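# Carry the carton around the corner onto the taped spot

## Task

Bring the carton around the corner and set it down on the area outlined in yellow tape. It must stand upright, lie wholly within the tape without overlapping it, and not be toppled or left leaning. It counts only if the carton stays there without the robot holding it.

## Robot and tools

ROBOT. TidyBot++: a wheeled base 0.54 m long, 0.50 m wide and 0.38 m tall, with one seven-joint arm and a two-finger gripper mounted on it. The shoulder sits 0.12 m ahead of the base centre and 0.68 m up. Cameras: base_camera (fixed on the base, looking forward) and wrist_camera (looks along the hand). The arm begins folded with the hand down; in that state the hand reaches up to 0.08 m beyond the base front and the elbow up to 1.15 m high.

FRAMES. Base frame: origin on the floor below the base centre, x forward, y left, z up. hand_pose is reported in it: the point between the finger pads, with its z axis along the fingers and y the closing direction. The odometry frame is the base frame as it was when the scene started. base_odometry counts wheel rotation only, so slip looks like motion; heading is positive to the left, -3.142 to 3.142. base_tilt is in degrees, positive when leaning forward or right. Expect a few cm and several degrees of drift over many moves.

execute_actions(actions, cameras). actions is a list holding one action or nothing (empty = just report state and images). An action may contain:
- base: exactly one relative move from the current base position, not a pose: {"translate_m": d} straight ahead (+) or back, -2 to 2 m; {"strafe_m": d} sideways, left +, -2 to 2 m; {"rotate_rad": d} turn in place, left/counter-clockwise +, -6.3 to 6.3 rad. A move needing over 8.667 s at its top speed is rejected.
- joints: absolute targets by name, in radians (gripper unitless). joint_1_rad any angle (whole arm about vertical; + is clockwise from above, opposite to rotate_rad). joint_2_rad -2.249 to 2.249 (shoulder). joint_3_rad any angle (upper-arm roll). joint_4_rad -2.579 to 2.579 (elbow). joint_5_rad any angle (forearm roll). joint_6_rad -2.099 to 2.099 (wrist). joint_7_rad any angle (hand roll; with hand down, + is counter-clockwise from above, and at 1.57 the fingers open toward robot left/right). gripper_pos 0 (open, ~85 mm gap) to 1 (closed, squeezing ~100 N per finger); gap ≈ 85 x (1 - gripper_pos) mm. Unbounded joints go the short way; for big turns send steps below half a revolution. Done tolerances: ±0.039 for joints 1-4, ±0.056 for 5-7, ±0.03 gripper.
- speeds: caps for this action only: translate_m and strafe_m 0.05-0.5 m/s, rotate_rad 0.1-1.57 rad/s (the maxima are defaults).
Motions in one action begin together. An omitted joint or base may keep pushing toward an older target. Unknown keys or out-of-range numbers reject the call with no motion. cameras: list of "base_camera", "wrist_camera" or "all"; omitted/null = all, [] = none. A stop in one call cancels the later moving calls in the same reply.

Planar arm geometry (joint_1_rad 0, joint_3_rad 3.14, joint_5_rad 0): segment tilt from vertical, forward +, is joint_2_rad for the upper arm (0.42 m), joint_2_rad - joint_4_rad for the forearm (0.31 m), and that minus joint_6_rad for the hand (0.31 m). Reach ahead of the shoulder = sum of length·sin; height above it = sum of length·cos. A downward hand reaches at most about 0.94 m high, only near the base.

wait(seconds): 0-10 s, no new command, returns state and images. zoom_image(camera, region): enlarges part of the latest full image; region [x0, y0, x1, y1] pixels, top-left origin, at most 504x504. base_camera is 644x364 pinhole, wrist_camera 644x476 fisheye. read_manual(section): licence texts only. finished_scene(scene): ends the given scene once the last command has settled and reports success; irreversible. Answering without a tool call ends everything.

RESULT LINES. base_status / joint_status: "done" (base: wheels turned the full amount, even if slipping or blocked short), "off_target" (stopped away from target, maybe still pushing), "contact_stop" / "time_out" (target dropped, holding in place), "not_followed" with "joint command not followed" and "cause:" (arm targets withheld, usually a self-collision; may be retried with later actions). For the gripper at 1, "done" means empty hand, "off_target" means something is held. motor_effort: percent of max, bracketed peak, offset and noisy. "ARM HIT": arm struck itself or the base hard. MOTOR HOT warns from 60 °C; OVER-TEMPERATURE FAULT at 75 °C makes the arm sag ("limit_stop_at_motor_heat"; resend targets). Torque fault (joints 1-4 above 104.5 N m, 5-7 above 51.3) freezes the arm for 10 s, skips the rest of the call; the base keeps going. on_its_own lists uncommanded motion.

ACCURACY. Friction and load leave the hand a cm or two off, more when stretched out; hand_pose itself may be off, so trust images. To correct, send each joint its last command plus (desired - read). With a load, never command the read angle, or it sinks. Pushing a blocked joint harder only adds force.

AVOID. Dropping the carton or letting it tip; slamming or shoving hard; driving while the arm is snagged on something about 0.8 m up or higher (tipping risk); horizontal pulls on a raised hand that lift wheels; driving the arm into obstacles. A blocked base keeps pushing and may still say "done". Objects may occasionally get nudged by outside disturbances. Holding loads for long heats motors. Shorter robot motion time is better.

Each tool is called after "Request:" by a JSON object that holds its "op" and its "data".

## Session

Request:
{"op": "execute_actions", "data": {"actions": []}}

Scene clock: 0.00 s.
base_odometry: x=+0.000 y=+0.000 heading=+0.000 (m, m, rad; odometry frame)
base_tilt: forward=+0.3 right=+0.1 (deg)
base_status: not commanded
joint_positions: joint_1_rad=-0.008 joint_2_rad=-0.355 joint_3_rad=+3.093 joint_4_rad=-2.513 joint_5_rad=-0.036 joint_6_rad=-0.895 joint_7_rad=+1.542 gripper_pos=+0.000
joint_status: not commanded
motor_effort: joint_1_rad=+0 joint_2_rad=-2 joint_3_rad=-1 joint_4_rad=+13 joint_5_rad=+0 joint_6_rad=+1 joint_7_rad=+0 (%)
hand_pose: x=+0.2608 y=+0.0164 z=+0.5918 quat_wxyz=(-0.008, +0.999, +0.002, +0.044) (m; base frame)
pictures: base_camera, wrist_camera
Images, in order (width x height): base_camera 644x364, wrist_camera 644x476.

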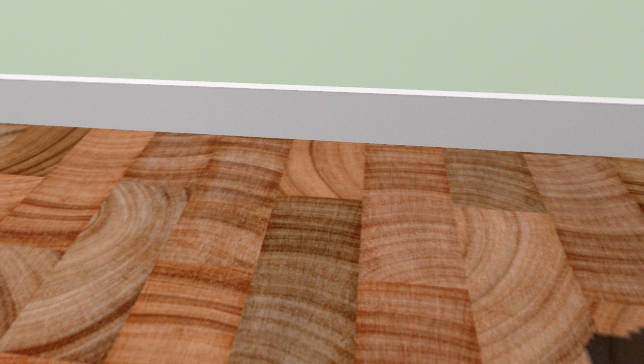

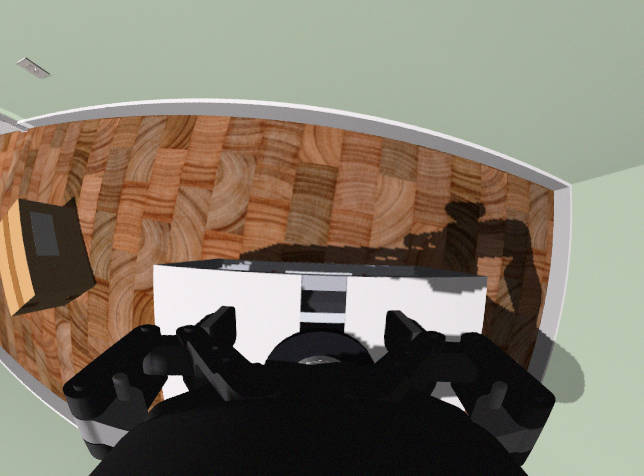

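In this scene the carton is close on my left. I'll turn to face it.

Request:
{"op": "execute_actions", "data": {"actions": [{"base": {"rotate_rad": 1.5}, "joints": {"joint_6_rad": -0.5}}]}}

Scene clock: 5.83 s.
base_odometry: x=+0.000 y=+0.000 heading=+1.500 (m, m, rad; odometry frame)
base_tilt: forward=+0.3 right=+0.1 (deg)
base_status: done
joint_positions: joint_1_rad=-0.008 joint_2_rad=-0.355 joint_3_rad=+3.093 joint_4_rad=-2.512 joint_5_rad=-0.036 joint_6_rad=-0.497 joint_7_rad=+1.542 gripper_pos=+0.000
joint_status: all done
motor_effort: joint_1_rad=+0(0) joint_2_rad=-4(5) joint_3_rad=+0(0) joint_4_rad=+16(16) joint_5_rad=+0(1) joint_6_rad=+4(5) joint_7_rad=+0(1) (%)
hand_pose: x=+0.3793 y=+0.0200 z=+0.6273 quat_wxyz=(-0.014, +0.970, +0.001, +0.241) (m; base frame)
pictures: base_camera, wrist_camera
Images, in order (width x height): base_camera 644x364, wrist_camera 644x476.

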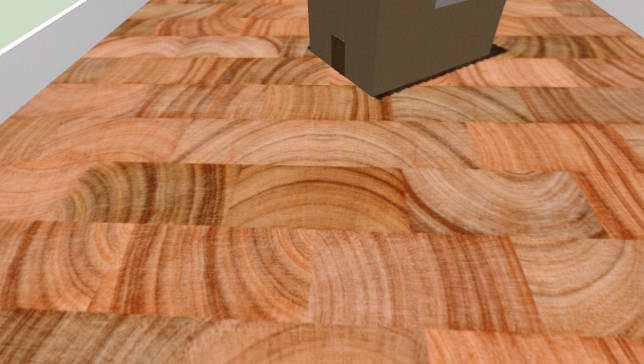

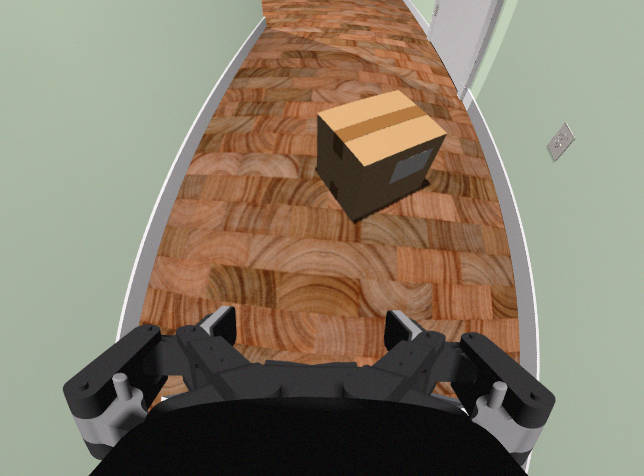

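The carton is ahead and slightly to the right, sitting at an angle. I'll slide right to line up, then push it along the corridor.

Request:
{"op": "execute_actions", "data": {"actions": [{"base": {"strafe_m": -0.15}}], "cameras": ["wrist_camera"]}}

Scene clock: 22.10 s.
base_odometry: x=+0.150 y=-0.011 heading=+1.501 (m, m, rad; odometry frame)
base_tilt: forward=+0.3 right=+0.1 (deg)
base_status: done
joint_positions: joint_1_rad=-0.008 joint_2_rad=-0.355 joint_3_rad=+3.093 joint_4_rad=-2.512 joint_5_rad=-0.036 joint_6_rad=-0.497 joint_7_rad=+1.542 gripper_pos=+0.000
joint_status: not commanded
motor_effort: joint_1_rad=+0(1) joint_2_rad=-4(5) joint_3_rad=-1(1) joint_4_rad=+16(17) joint_5_rad=+0(1) joint_6_rad=+4(4) joint_7_rad=+1(1) (%)
hand_pose: x=+0.3793 y=+0.0200 z=+0.6273 quat_wxyz=(-0.014, +0.970, +0.001, +0.241) (m; base frame)
pictures: wrist_camera
Images, in order (width x height): wrist_camera 644x476.

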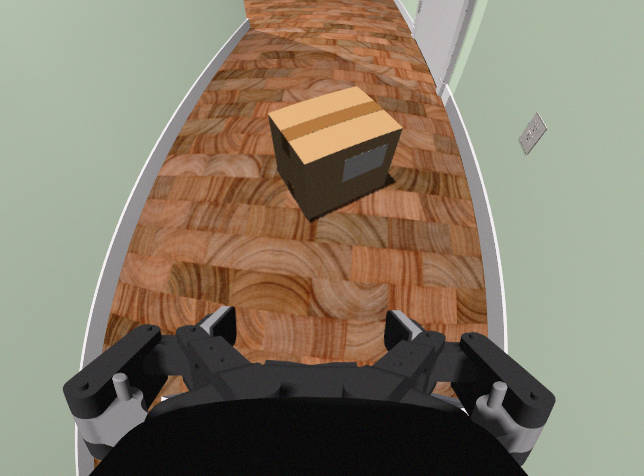

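Request:
{"op": "execute_actions", "data": {"actions": [{"base": {"translate_m": 1.2}, "speeds": {"translate_m": 0.3}}]}}

Scene clock: 30.77 s.
base_odometry: x=+0.234 y=+1.187 heading=+1.501 (m, m, rad; odometry frame)
base_tilt: forward=+0.3 right=+0.1 (deg)
base_status: done
joint_positions: joint_1_rad=-0.008 joint_2_rad=-0.355 joint_3_rad=+3.093 joint_4_rad=-2.512 joint_5_rad=-0.036 joint_6_rad=-0.497 joint_7_rad=+1.542 gripper_pos=+0.000
joint_status: not commanded
motor_effort: joint_1_rad=+1(2) joint_2_rad=-4(6) joint_3_rad=-1(0) joint_4_rad=+16(17) joint_5_rad=+0(0) joint_6_rad=+4(5) joint_7_rad=+0(1) (%)
hand_pose: x=+0.3793 y=+0.0200 z=+0.6272 quat_wxyz=(-0.014, +0.970, +0.001, +0.241) (m; base frame)
pictures: base_camera, wrist_camera
Images, in order (width x height): base_camera 644x364, wrist_camera 644x476.

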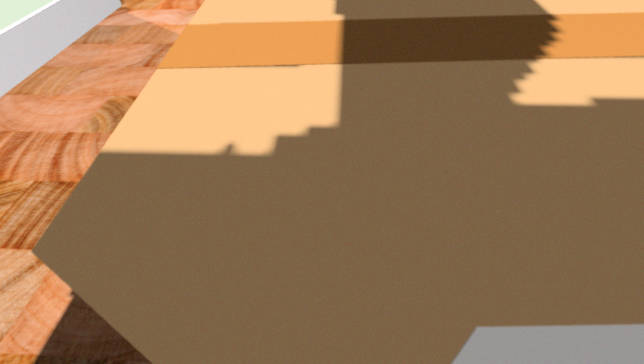

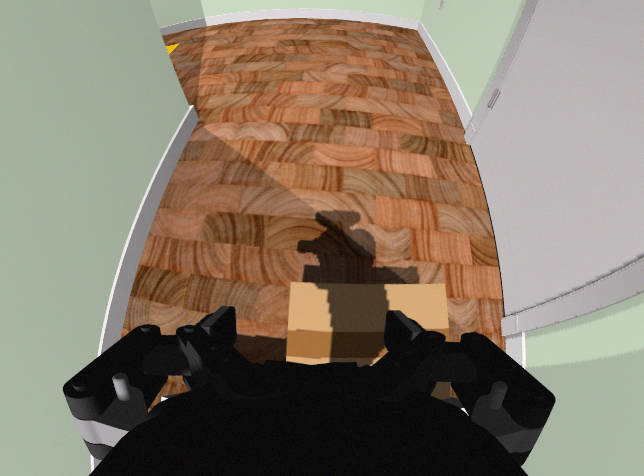

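The carton now sits flush against the front of the base, and there's yellow tape to the left past the corner again. I'll keep pushing.

Request:
{"op": "execute_actions", "data": {"actions": [{"base": {"translate_m": 1.0}, "speeds": {"translate_m": 0.3}}]}}

Scene clock: 39.93 s.
base_odometry: x=+0.304 y=+2.184 heading=+1.501 (m, m, rad; odometry frame)
base_tilt: forward=+0.3 right=+0.1 (deg)
base_status: done
joint_positions: joint_1_rad=-0.008 joint_2_rad=-0.355 joint_3_rad=+3.093 joint_4_rad=-2.512 joint_5_rad=-0.036 joint_6_rad=-0.497 joint_7_rad=+1.542 gripper_pos=+0.000
joint_status: not commanded
motor_effort: joint_1_rad=+0(0) joint_2_rad=-4(6) joint_3_rad=+0(0) joint_4_rad=+16(17) joint_5_rad=-1(0) joint_6_rad=+5(5) joint_7_rad=+0(0) (%)
hand_pose: x=+0.3793 y=+0.0200 z=+0.6273 quat_wxyz=(-0.014, +0.970, +0.001, +0.241) (m; base frame)
pictures: base_camera, wrist_camera
Images, in order (width x height): base_camera 644x364, wrist_camera 644x476.

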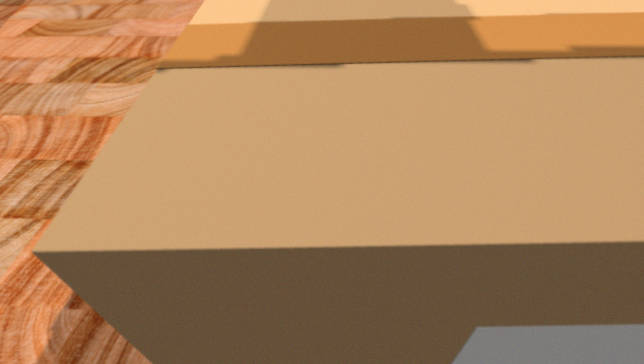

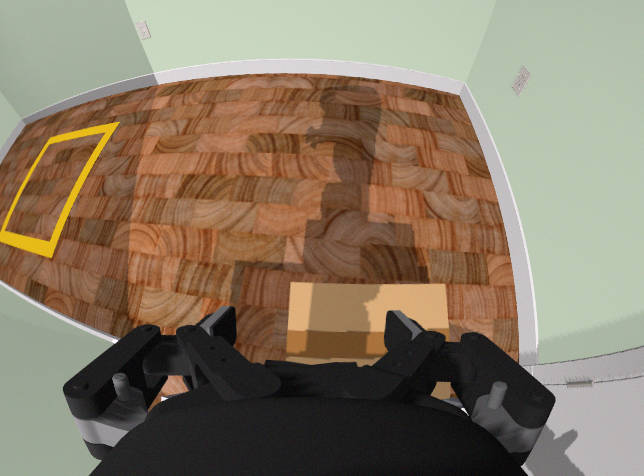

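The taped square is visible on the left. I'll push about 0.65 m more so the carton lines up with it.

Request:
{"op": "execute_actions", "data": {"actions": [{"base": {"translate_m": 0.65}, "speeds": {"translate_m": 0.3}}]}}

Scene clock: 64.23 s.
base_odometry: x=+0.350 y=+2.833 heading=+1.501 (m, m, rad; odometry frame)
base_tilt: forward=+0.3 right=+0.1 (deg)
base_status: done
joint_positions: joint_1_rad=-0.008 joint_2_rad=-0.356 joint_3_rad=+3.093 joint_4_rad=-2.512 joint_5_rad=-0.036 joint_6_rad=-0.497 joint_7_rad=+1.542 gripper_pos=+0.000
joint_status: not commanded
motor_effort: joint_1_rad=+0(0) joint_2_rad=-4(6) joint_3_rad=+0(1) joint_4_rad=+17(17) joint_5_rad=-1(0) joint_6_rad=+4(5) joint_7_rad=+1(1) (%)
hand_pose: x=+0.3793 y=+0.0200 z=+0.6273 quat_wxyz=(-0.014, +0.970, +0.001, +0.241) (m; base frame)
pictures: base_camera, wrist_camera
Images, in order (width x height): base_camera 644x364, wrist_camera 644x476.

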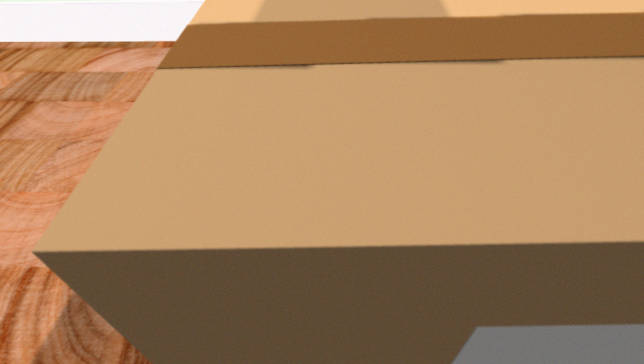

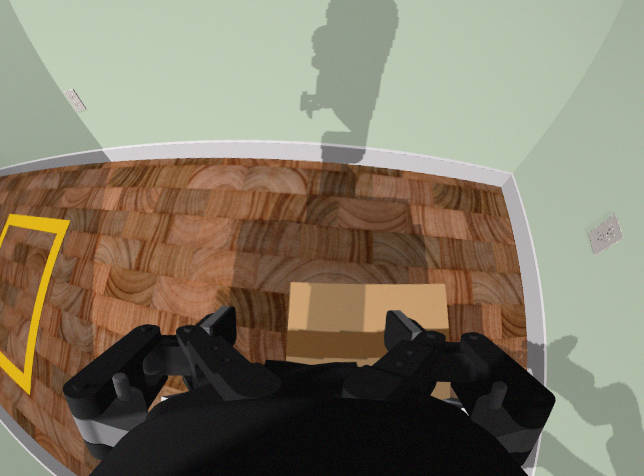

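The carton is now level with the square. I'll back off and go round to its right side as before.

Request:
{"op": "execute_actions", "data": {"actions": [{"base": {"translate_m": -0.22}}], "cameras": ["wrist_camera"]}}

Request:
{"op": "execute_actions", "data": {"actions": [{"base": {"rotate_rad": 1.571}}]}}

Scene clock: 81.40 s.
base_odometry: x=+0.335 y=+2.613 heading=+1.501 (m, m, rad; odometry frame)
base_tilt: forward=+0.3 right=+0.1 (deg)
base_status: done
joint_positions: joint_1_rad=-0.008 joint_2_rad=-0.357 joint_3_rad=+3.093 joint_4_rad=-2.512 joint_5_rad=-0.036 joint_6_rad=-0.497 joint_7_rad=+1.542 gripper_pos=+0.000
joint_status: not commanded
motor_effort: joint_1_rad=+0(1) joint_2_rad=-4(7) joint_3_rad=-1(2) joint_4_rad=+17(17) joint_5_rad=-1(1) joint_6_rad=+4(5) joint_7_rad=+1(1) (%)
hand_pose: x=+0.3794 y=+0.0200 z=+0.6276 quat_wxyz=(-0.014, +0.970, +0.001, +0.242) (m; base frame)
pictures: wrist_camera
Images, in order (width x height): wrist_camera 644x476.

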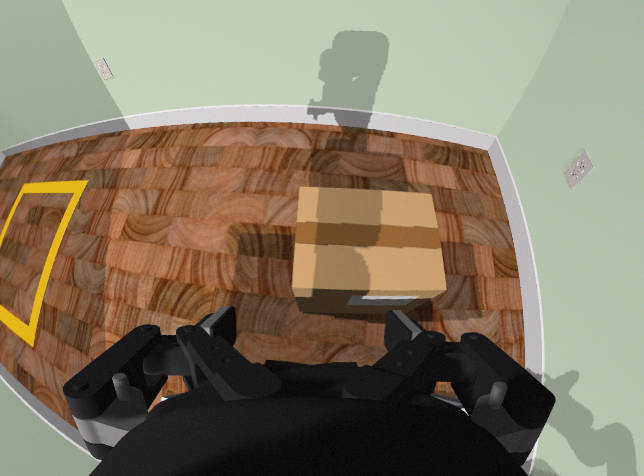

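Scene clock: 83.73 s.
base_odometry: x=+0.335 y=+2.613 heading=+3.071 (m, m, rad; odometry frame)
base_tilt: forward=+0.3 right=+0.1 (deg)
base_status: done
joint_positions: joint_1_rad=-0.008 joint_2_rad=-0.357 joint_3_rad=+3.093 joint_4_rad=-2.512 joint_5_rad=-0.036 joint_6_rad=-0.497 joint_7_rad=+1.542 gripper_pos=+0.000
joint_status: not commanded
motor_effort: joint_1_rad=+1(1) joint_2_rad=-4(5) joint_3_rad=-1(0) joint_4_rad=+16(16) joint_5_rad=+0(1) joint_6_rad=+4(4) joint_7_rad=+1(1) (%)
hand_pose: x=+0.3794 y=+0.0200 z=+0.6276 quat_wxyz=(-0.014, +0.970, +0.001, +0.242) (m; base frame)
pictures: base_camera, wrist_camera
Images, in order (width x height): base_camera 644x364, wrist_camera 644x476.

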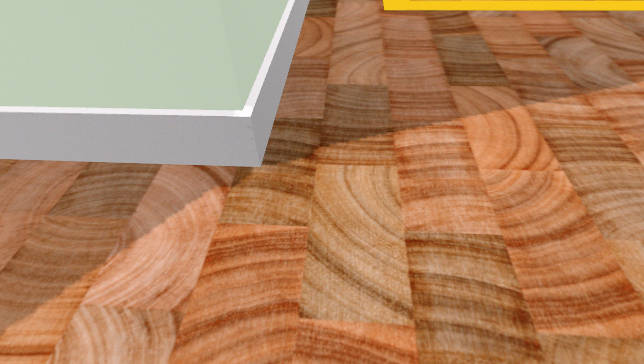

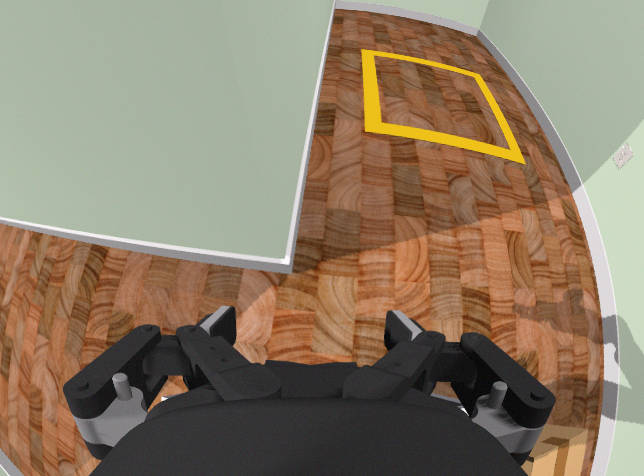

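Next I'll reverse slowly toward the wall behind me so the front of the base clears the carton.

Request:
{"op": "execute_actions", "data": {"actions": [{"base": {"translate_m": -0.55}, "speeds": {"translate_m": 0.3}}]}}

Scene clock: 91.83 s.
base_odometry: x=+0.734 y=+2.585 heading=+3.069 (m, m, rad; odometry frame)
base_tilt: forward=+0.3 right=+0.1 (deg)
base_status: translate_m time_out (by the wheels' count: -0.400 of -0.550)
joint_positions: joint_1_rad=-0.010 joint_2_rad=-0.360 joint_3_rad=+3.092 joint_4_rad=-2.516 joint_5_rad=-0.037 joint_6_rad=-0.501 joint_7_rad=+1.542 gripper_pos=+0.000
joint_status: not commanded
motor_effort: joint_1_rad=+0(5) joint_2_rad=-4(17) joint_3_rad=-1(9) joint_4_rad=+16(23) joint_5_rad=-1(3) joint_6_rad=+4(6) joint_7_rad=+0(1) (%)
hand_pose: x=+0.3767 y=+0.0205 z=+0.6263 quat_wxyz=(-0.014, +0.971, +0.002, +0.240) (m; base frame)
pictures: base_camera, wrist_camera
Images, in order (width x height): base_camera 644x364, wrist_camera 644x476.

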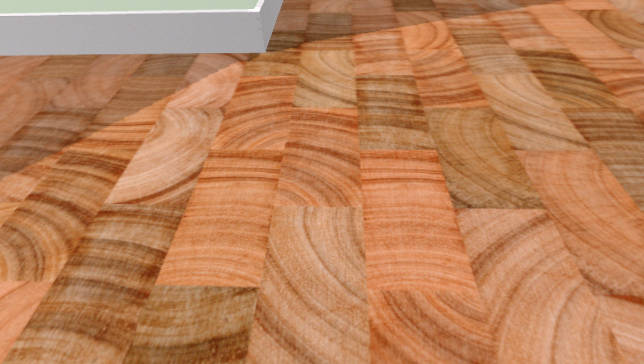

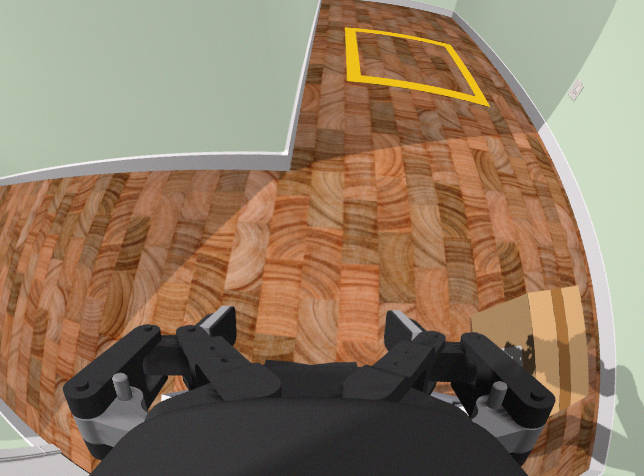

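I backed into the wall after only 0.40 m, so the gap between the carton and the wall is too narrow for the base. Instead I'll reach into that gap with the arm and nudge the carton left to make room. First I'll move closer and swing the arm to the right.

Request:
{"op": "execute_actions", "data": {"actions": [{"base": {"strafe_m": -0.18}, "joints": {"joint_1_rad": 1.87, "gripper_pos": 1.0}}]}}

Scene clock: 190.77 s.
base_odometry: x=+0.747 y=+2.765 heading=+3.068 (m, m, rad; odometry frame)
base_tilt: forward=+0.3 right=+0.1 (deg)
base_status: done
joint_positions: joint_1_rad=+1.847 joint_2_rad=-0.360 joint_3_rad=+3.092 joint_4_rad=-2.516 joint_5_rad=-0.037 joint_6_rad=-0.501 joint_7_rad=+1.542 gripper_pos=+0.999
joint_status: all done
motor_effort: joint_1_rad=+0(1) joint_2_rad=-4(5) joint_3_rad=-1(1) joint_4_rad=+16(16) joint_5_rad=+0(1) joint_6_rad=+4(5) joint_7_rad=+1(1) (%)
hand_pose: x=+0.0661 y=-0.2530 z=+0.6263 quat_wxyz=(+0.183, +0.583, -0.776, +0.155) (m; base frame)
pictures: base_camera, wrist_camera
Images, in order (width x height): base_camera 644x364, wrist_camera 644x476.

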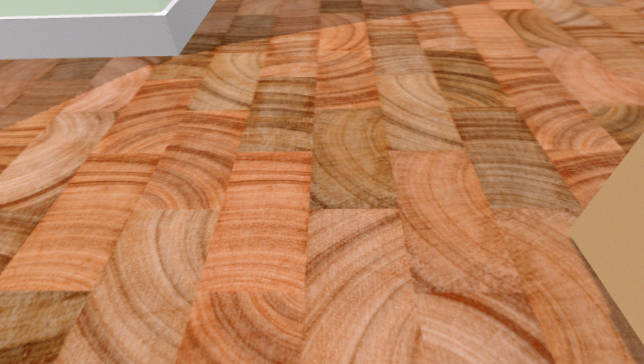

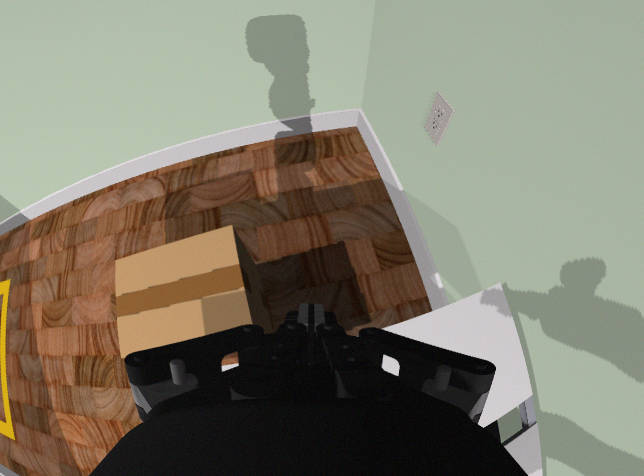

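The wrist camera now points straight down the gap, with the carton on its left and the wall on its right. I'll extend the arm into it.

Request:
{"op": "execute_actions", "data": {"actions": [{"joints": {"joint_2_rad": 1.374, "joint_4_rad": -1.543, "joint_6_rad": -0.225}}]}}

Scene clock: 197.10 s.
base_odometry: x=+0.747 y=+2.765 heading=+3.068 (m, m, rad; odometry frame)
base_tilt: forward=+0.3 right=+0.1 (deg)
base_status: not commanded
joint_positions: joint_1_rad=+1.847 joint_2_rad=+1.373 joint_3_rad=+3.092 joint_4_rad=-1.560 joint_5_rad=-0.037 joint_6_rad=-0.246 joint_7_rad=+1.542 gripper_pos=+0.999
joint_status: all done
motor_effort: joint_1_rad=+0(0) joint_2_rad=-43(45) joint_3_rad=-3(3) joint_4_rad=+2(18) joint_5_rad=-1(0) joint_6_rad=+1(5) joint_7_rad=+1(1) (%)
hand_pose: x=+0.0258 y=-0.4575 z=+0.1473 quat_wxyz=(-0.033, +0.581, -0.813, +0.011) (m; base frame)
pictures: base_camera, wrist_camera
Images, in order (width x height): base_camera 644x364, wrist_camera 644x476.

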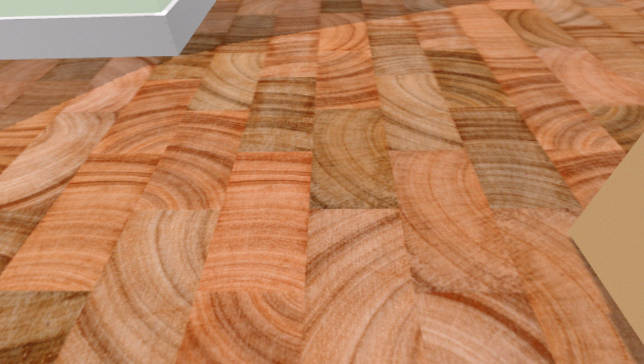

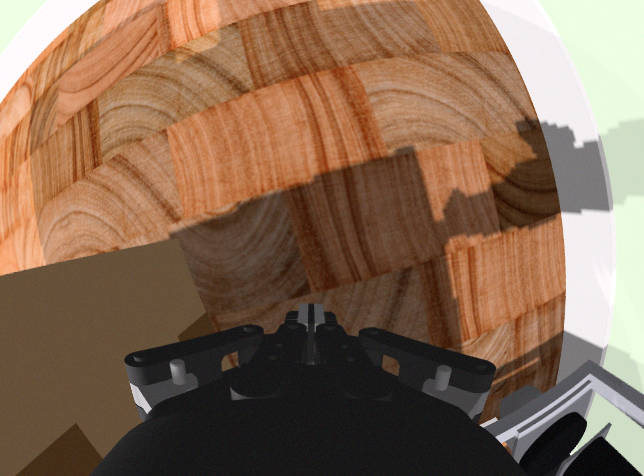

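The hand is down in the gap next to the carton. I'll drive forward slowly so it shoves the carton away from the wall.

Request:
{"op": "execute_actions", "data": {"actions": [{"base": {"translate_m": 0.35}, "speeds": {"translate_m": 0.15}}]}}

Scene clock: 203.47 s.
base_odometry: x=+0.398 y=+2.791 heading=+3.068 (m, m, rad; odometry frame)
base_tilt: forward=+0.3 right=+0.1 (deg)
base_status: done
joint_positions: joint_1_rad=+1.937 joint_2_rad=+1.362 joint_3_rad=+3.171 joint_4_rad=-1.506 joint_5_rad=-0.037 joint_6_rad=-0.197 joint_7_rad=+1.542 gripper_pos=+0.999
joint_status: not commanded
motor_effort: joint_1_rad=-10(17) joint_2_rad=-43(44) joint_3_rad=-12(20) joint_4_rad=-3(6) joint_5_rad=-1(3) joint_6_rad=-4(6) joint_7_rad=+2(2) (%)
hand_pose: x=-0.0811 y=-0.4806 z=+0.1557 quat_wxyz=(+0.037, +0.537, -0.843, +0.014) (m; base frame)
pictures: base_camera, wrist_camera
Images, in order (width x height): base_camera 644x364, wrist_camera 644x476.

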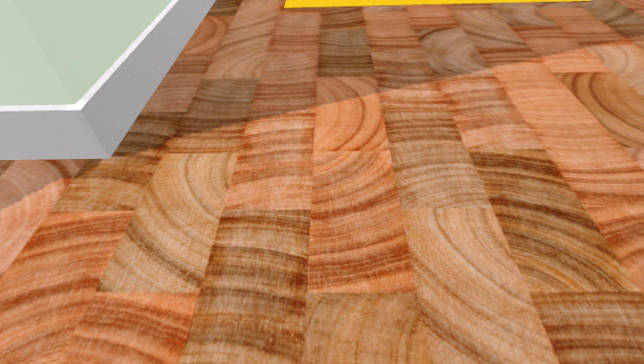

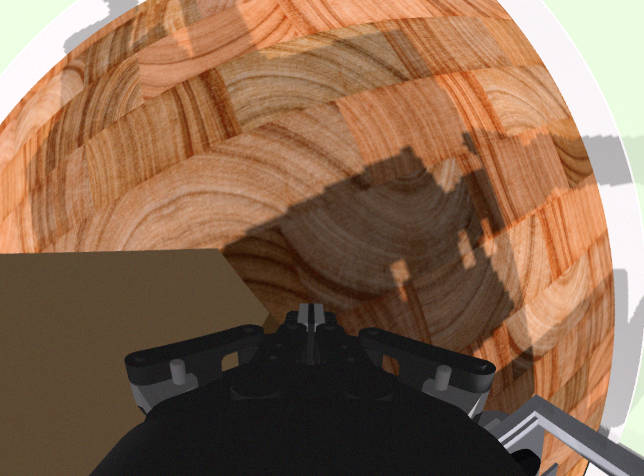

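The arm is moving the carton. I'll go a little farther to be sure the gap is wide enough for the base.

Request:
{"op": "execute_actions", "data": {"actions": [{"base": {"translate_m": 0.15}, "speeds": {"translate_m": 0.15}}]}}

Scene clock: 211.40 s.
base_odometry: x=+0.249 y=+2.802 heading=+3.068 (m, m, rad; odometry frame)
base_tilt: forward=+0.3 right=+0.1 (deg)
base_status: done
joint_positions: joint_1_rad=+1.941 joint_2_rad=+1.362 joint_3_rad=+3.175 joint_4_rad=-1.499 joint_5_rad=-0.037 joint_6_rad=-0.192 joint_7_rad=+1.542 gripper_pos=+0.999
joint_status: not commanded
motor_effort: joint_1_rad=-10(19) joint_2_rad=-42(43) joint_3_rad=-12(20) joint_4_rad=-4(7) joint_5_rad=-1(1) joint_6_rad=-5(6) joint_7_rad=+2(2) (%)
hand_pose: x=-0.0874 y=-0.4846 z=+0.1567 quat_wxyz=(+0.043, +0.535, -0.844, +0.016) (m; base frame)
pictures: base_camera, wrist_camera
Images, in order (width x height): base_camera 644x364, wrist_camera 644x476.

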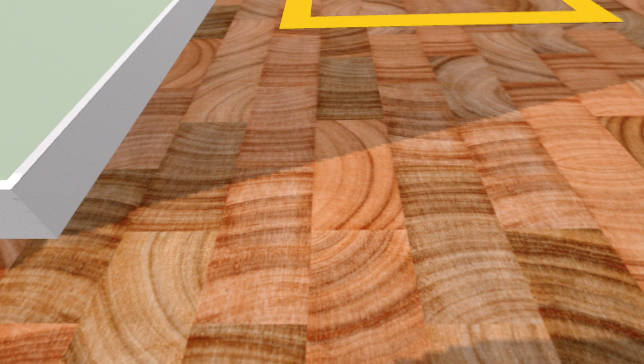

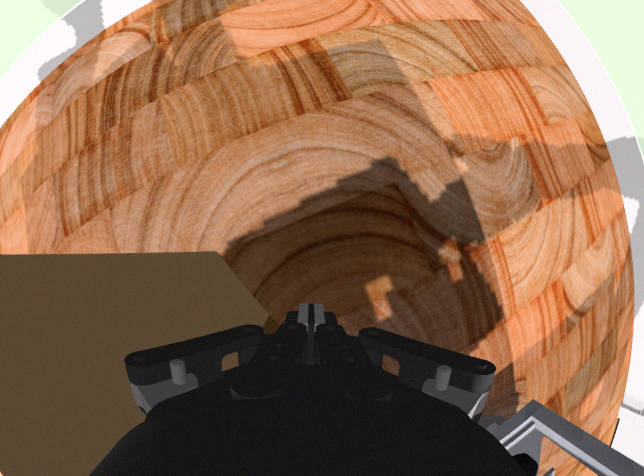

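That should be enough room. I'll fold the arm back up while reversing.

Request:
{"op": "execute_actions", "data": {"actions": [{"base": {"translate_m": -0.45}, "joints": {"joint_2_rad": -0.36, "joint_3_rad": 3.093, "joint_4_rad": -2.513, "joint_6_rad": -0.5}, "speeds": {"translate_m": 0.3}}]}}

Scene clock: 220.80 s.
base_odometry: x=+0.697 y=+2.770 heading=+3.069 (m, m, rad; odometry frame)
base_tilt: forward=+0.3 right=+0.1 (deg)
base_status: done
joint_positions: joint_1_rad=+1.881 joint_2_rad=-0.355 joint_3_rad=+3.108 joint_4_rad=-2.499 joint_5_rad=-0.037 joint_6_rad=-0.481 joint_7_rad=+1.542 gripper_pos=+0.999
joint_status: all done
motor_effort: joint_1_rad=+0(10) joint_2_rad=-4(45) joint_3_rad=+0(12) joint_4_rad=+17(17) joint_5_rad=-1(0) joint_6_rad=+4(4) joint_7_rad=+0(2) (%)
hand_pose: x=+0.0504 y=-0.2625 z=+0.6351 quat_wxyz=(+0.198, +0.561, -0.787, +0.162) (m; base frame)
pictures: base_camera, wrist_camera
Images, in order (width x height): base_camera 644x364, wrist_camera 644x476.

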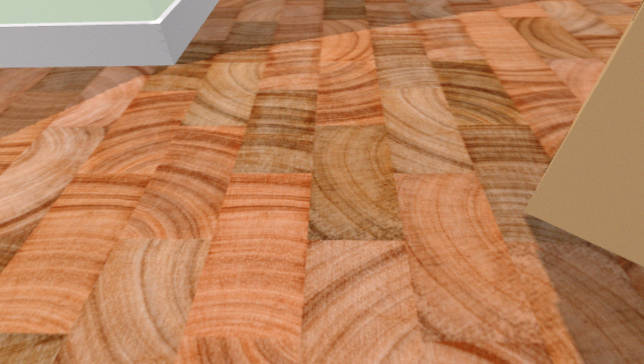

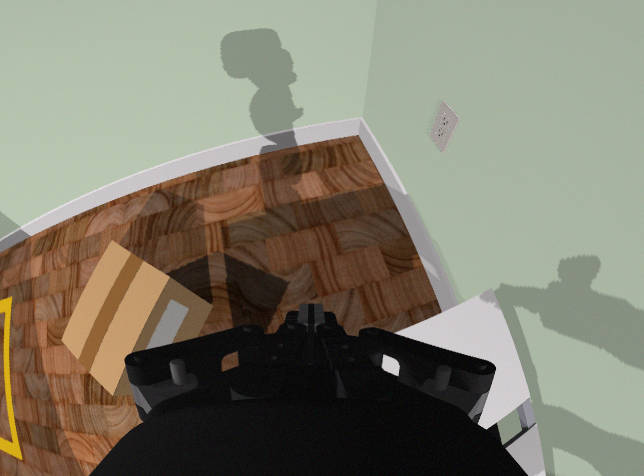

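The carton has moved away from the wall, though it also turned a little. Now I'll slide right to get behind it and swing the arm back to the front.

Request:
{"op": "execute_actions", "data": {"actions": [{"base": {"strafe_m": -0.46}, "joints": {"joint_1_rad": 0.0, "gripper_pos": 0.0}}]}}

Scene clock: 230.17 s.
base_odometry: x=+0.731 y=+3.229 heading=+3.068 (m, m, rad; odometry frame)
base_tilt: forward=+0.3 right=+0.1 (deg)
base_status: done
joint_positions: joint_1_rad=+0.023 joint_2_rad=-0.355 joint_3_rad=+3.108 joint_4_rad=-2.501 joint_5_rad=-0.037 joint_6_rad=-0.483 joint_7_rad=+1.542 gripper_pos=+0.000
joint_status: all done
motor_effort: joint_1_rad=+0(0) joint_2_rad=-5(7) joint_3_rad=+0(0) joint_4_rad=+17(17) joint_5_rad=-1(1) joint_6_rad=+5(5) joint_7_rad=+0(0) (%)
hand_pose: x=+0.3890 y=+0.0085 z=+0.6341 quat_wxyz=(-0.012, +0.967, -0.022, +0.254) (m; base frame)
pictures: base_camera, wrist_camera
Images, in order (width x height): base_camera 644x364, wrist_camera 644x476.

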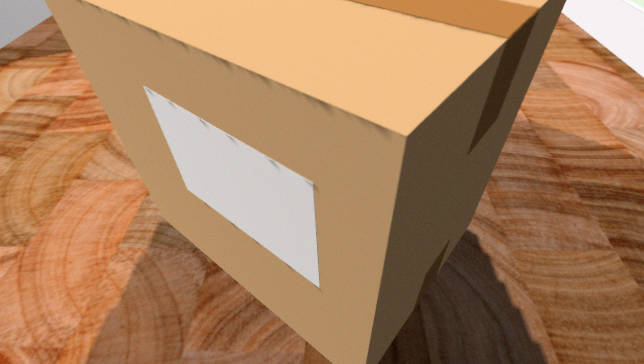

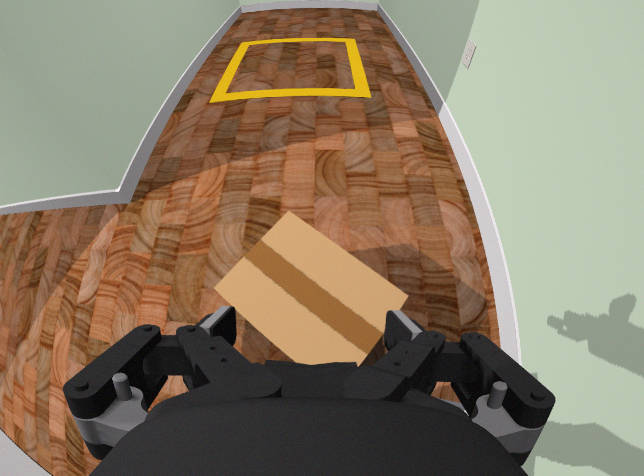

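I'm behind the carton now, with the taped square ahead. I'll push forward.

Request:
{"op": "execute_actions", "data": {"actions": [{"base": {"translate_m": 1.2}, "speeds": {"translate_m": 0.35}}]}}

Scene clock: 239.00 s.
base_odometry: x=-0.465 y=+3.317 heading=+3.068 (m, m, rad; odometry frame)
base_tilt: forward=+0.3 right=+0.0 (deg)
base_status: done
joint_positions: joint_1_rad=+0.023 joint_2_rad=-0.358 joint_3_rad=+3.107 joint_4_rad=-2.502 joint_5_rad=-0.037 joint_6_rad=-0.484 joint_7_rad=+1.542 gripper_pos=+0.000
joint_status: not commanded
motor_effort: joint_1_rad=+0(1) joint_2_rad=-4(7) joint_3_rad=-2(0) joint_4_rad=+16(18) joint_5_rad=+0(0) joint_6_rad=+4(5) joint_7_rad=+1(0) (%)
hand_pose: x=+0.3884 y=+0.0087 z=+0.6341 quat_wxyz=(-0.012, +0.967, -0.021, +0.254) (m; base frame)
pictures: base_camera, wrist_camera
Images, in order (width x height): base_camera 644x364, wrist_camera 644x476.

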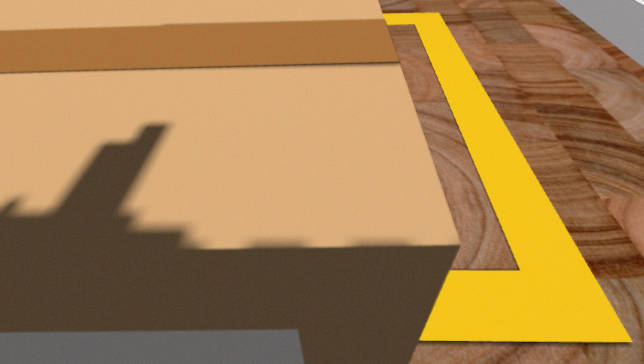

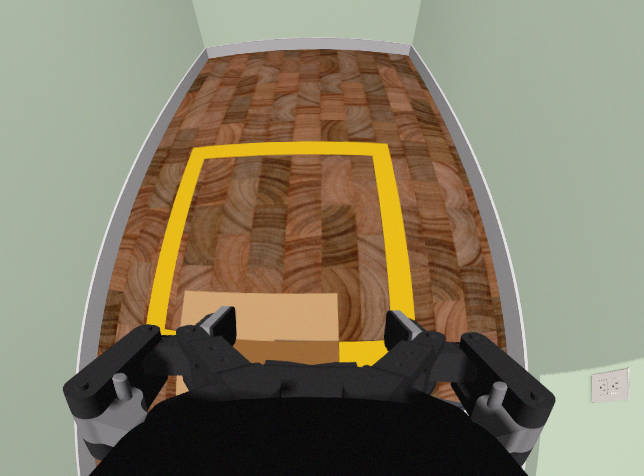

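The carton has squared up against the base and is crossing into the square. I'll push it farther in.

Request:
{"op": "execute_actions", "data": {"actions": [{"base": {"translate_m": 0.33}, "speeds": {"translate_m": 0.25}}]}}

Scene clock: 245.87 s.
base_odometry: x=-0.795 y=+3.342 heading=+3.068 (m, m, rad; odometry frame)
base_tilt: forward=+0.3 right=+0.1 (deg)
base_status: done
joint_positions: joint_1_rad=+0.023 joint_2_rad=-0.359 joint_3_rad=+3.107 joint_4_rad=-2.503 joint_5_rad=-0.037 joint_6_rad=-0.484 joint_7_rad=+1.542 gripper_pos=+0.000
joint_status: not commanded
motor_effort: joint_1_rad=+0(0) joint_2_rad=-4(6) joint_3_rad=-1(1) joint_4_rad=+16(17) joint_5_rad=-1(1) joint_6_rad=+5(5) joint_7_rad=+1(1) (%)
hand_pose: x=+0.3879 y=+0.0087 z=+0.6340 quat_wxyz=(-0.012, +0.967, -0.021, +0.254) (m; base frame)
pictures: base_camera, wrist_camera
Images, in order (width x height): base_camera 644x364, wrist_camera 644x476.

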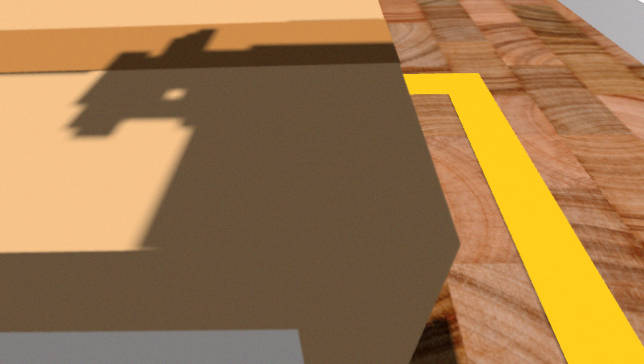

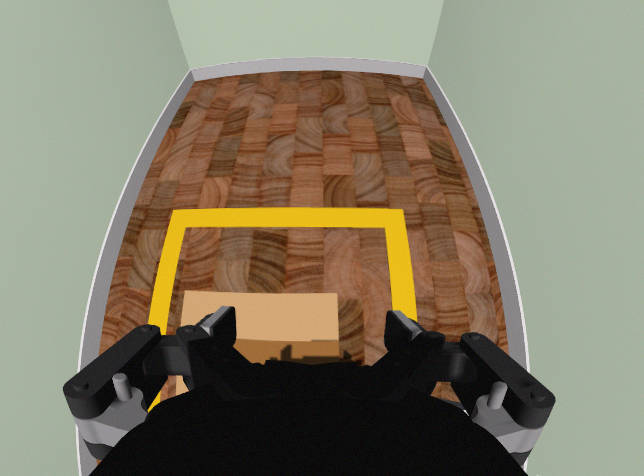

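Now I'll back away and check the result.

Request:
{"op": "execute_actions", "data": {"actions": [{"base": {"translate_m": -0.6}}]}}

Scene clock: 250.97 s.
base_odometry: x=-0.196 y=+3.298 heading=+3.068 (m, m, rad; odometry frame)
base_tilt: forward=+0.3 right=+0.1 (deg)
base_status: done
joint_positions: joint_1_rad=+0.022 joint_2_rad=-0.361 joint_3_rad=+3.107 joint_4_rad=-2.505 joint_5_rad=-0.037 joint_6_rad=-0.484 joint_7_rad=+1.542 gripper_pos=+0.000
joint_status: not commanded
motor_effort: joint_1_rad=+0(1) joint_2_rad=-4(7) joint_3_rad=-1(3) joint_4_rad=+16(18) joint_5_rad=+0(0) joint_6_rad=+5(6) joint_7_rad=+1(1) (%)
hand_pose: x=+0.3870 y=+0.0088 z=+0.6337 quat_wxyz=(-0.012, +0.967, -0.021, +0.254) (m; base frame)
pictures: base_camera, wrist_camera
Images, in order (width x height): base_camera 644x364, wrist_camera 644x476.

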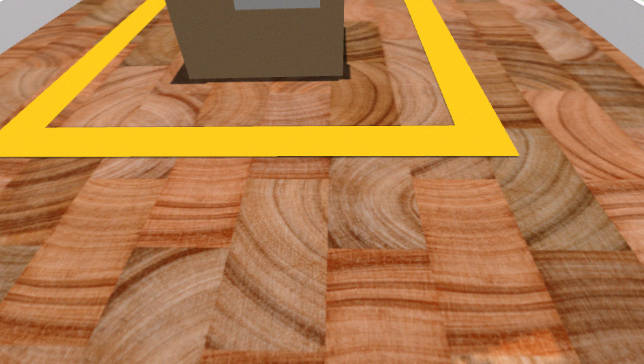

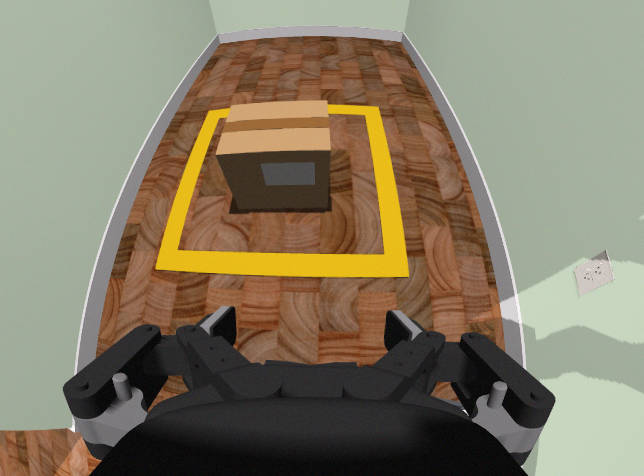

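The carton looks upright and inside the square. I'll zoom in to check the clearance on the left side.

Request:
{"op": "zoom_image", "data": {"camera": "wrist_camera", "region": [140, 70, 440, 300]}}

Region (140, 70, 440, 300) of wrist_camera's 644x476 image, scaled by 1.680; it fills the top 386 rows of this view, and the rest is white.

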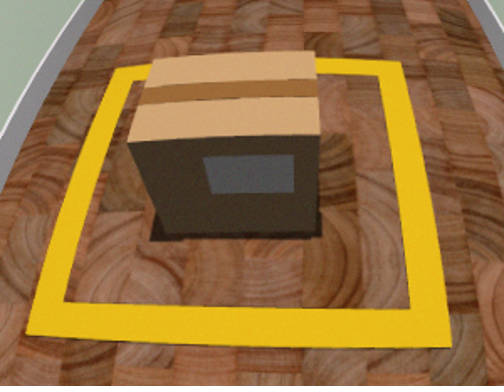

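The carton is upright with floor showing between it and the tape on every side, and the robot is clear of it. I'm ending scene 2.

Request:
{"op": "finished_scene", "data": {"scene": 2}}

The scene is finished: the task was done.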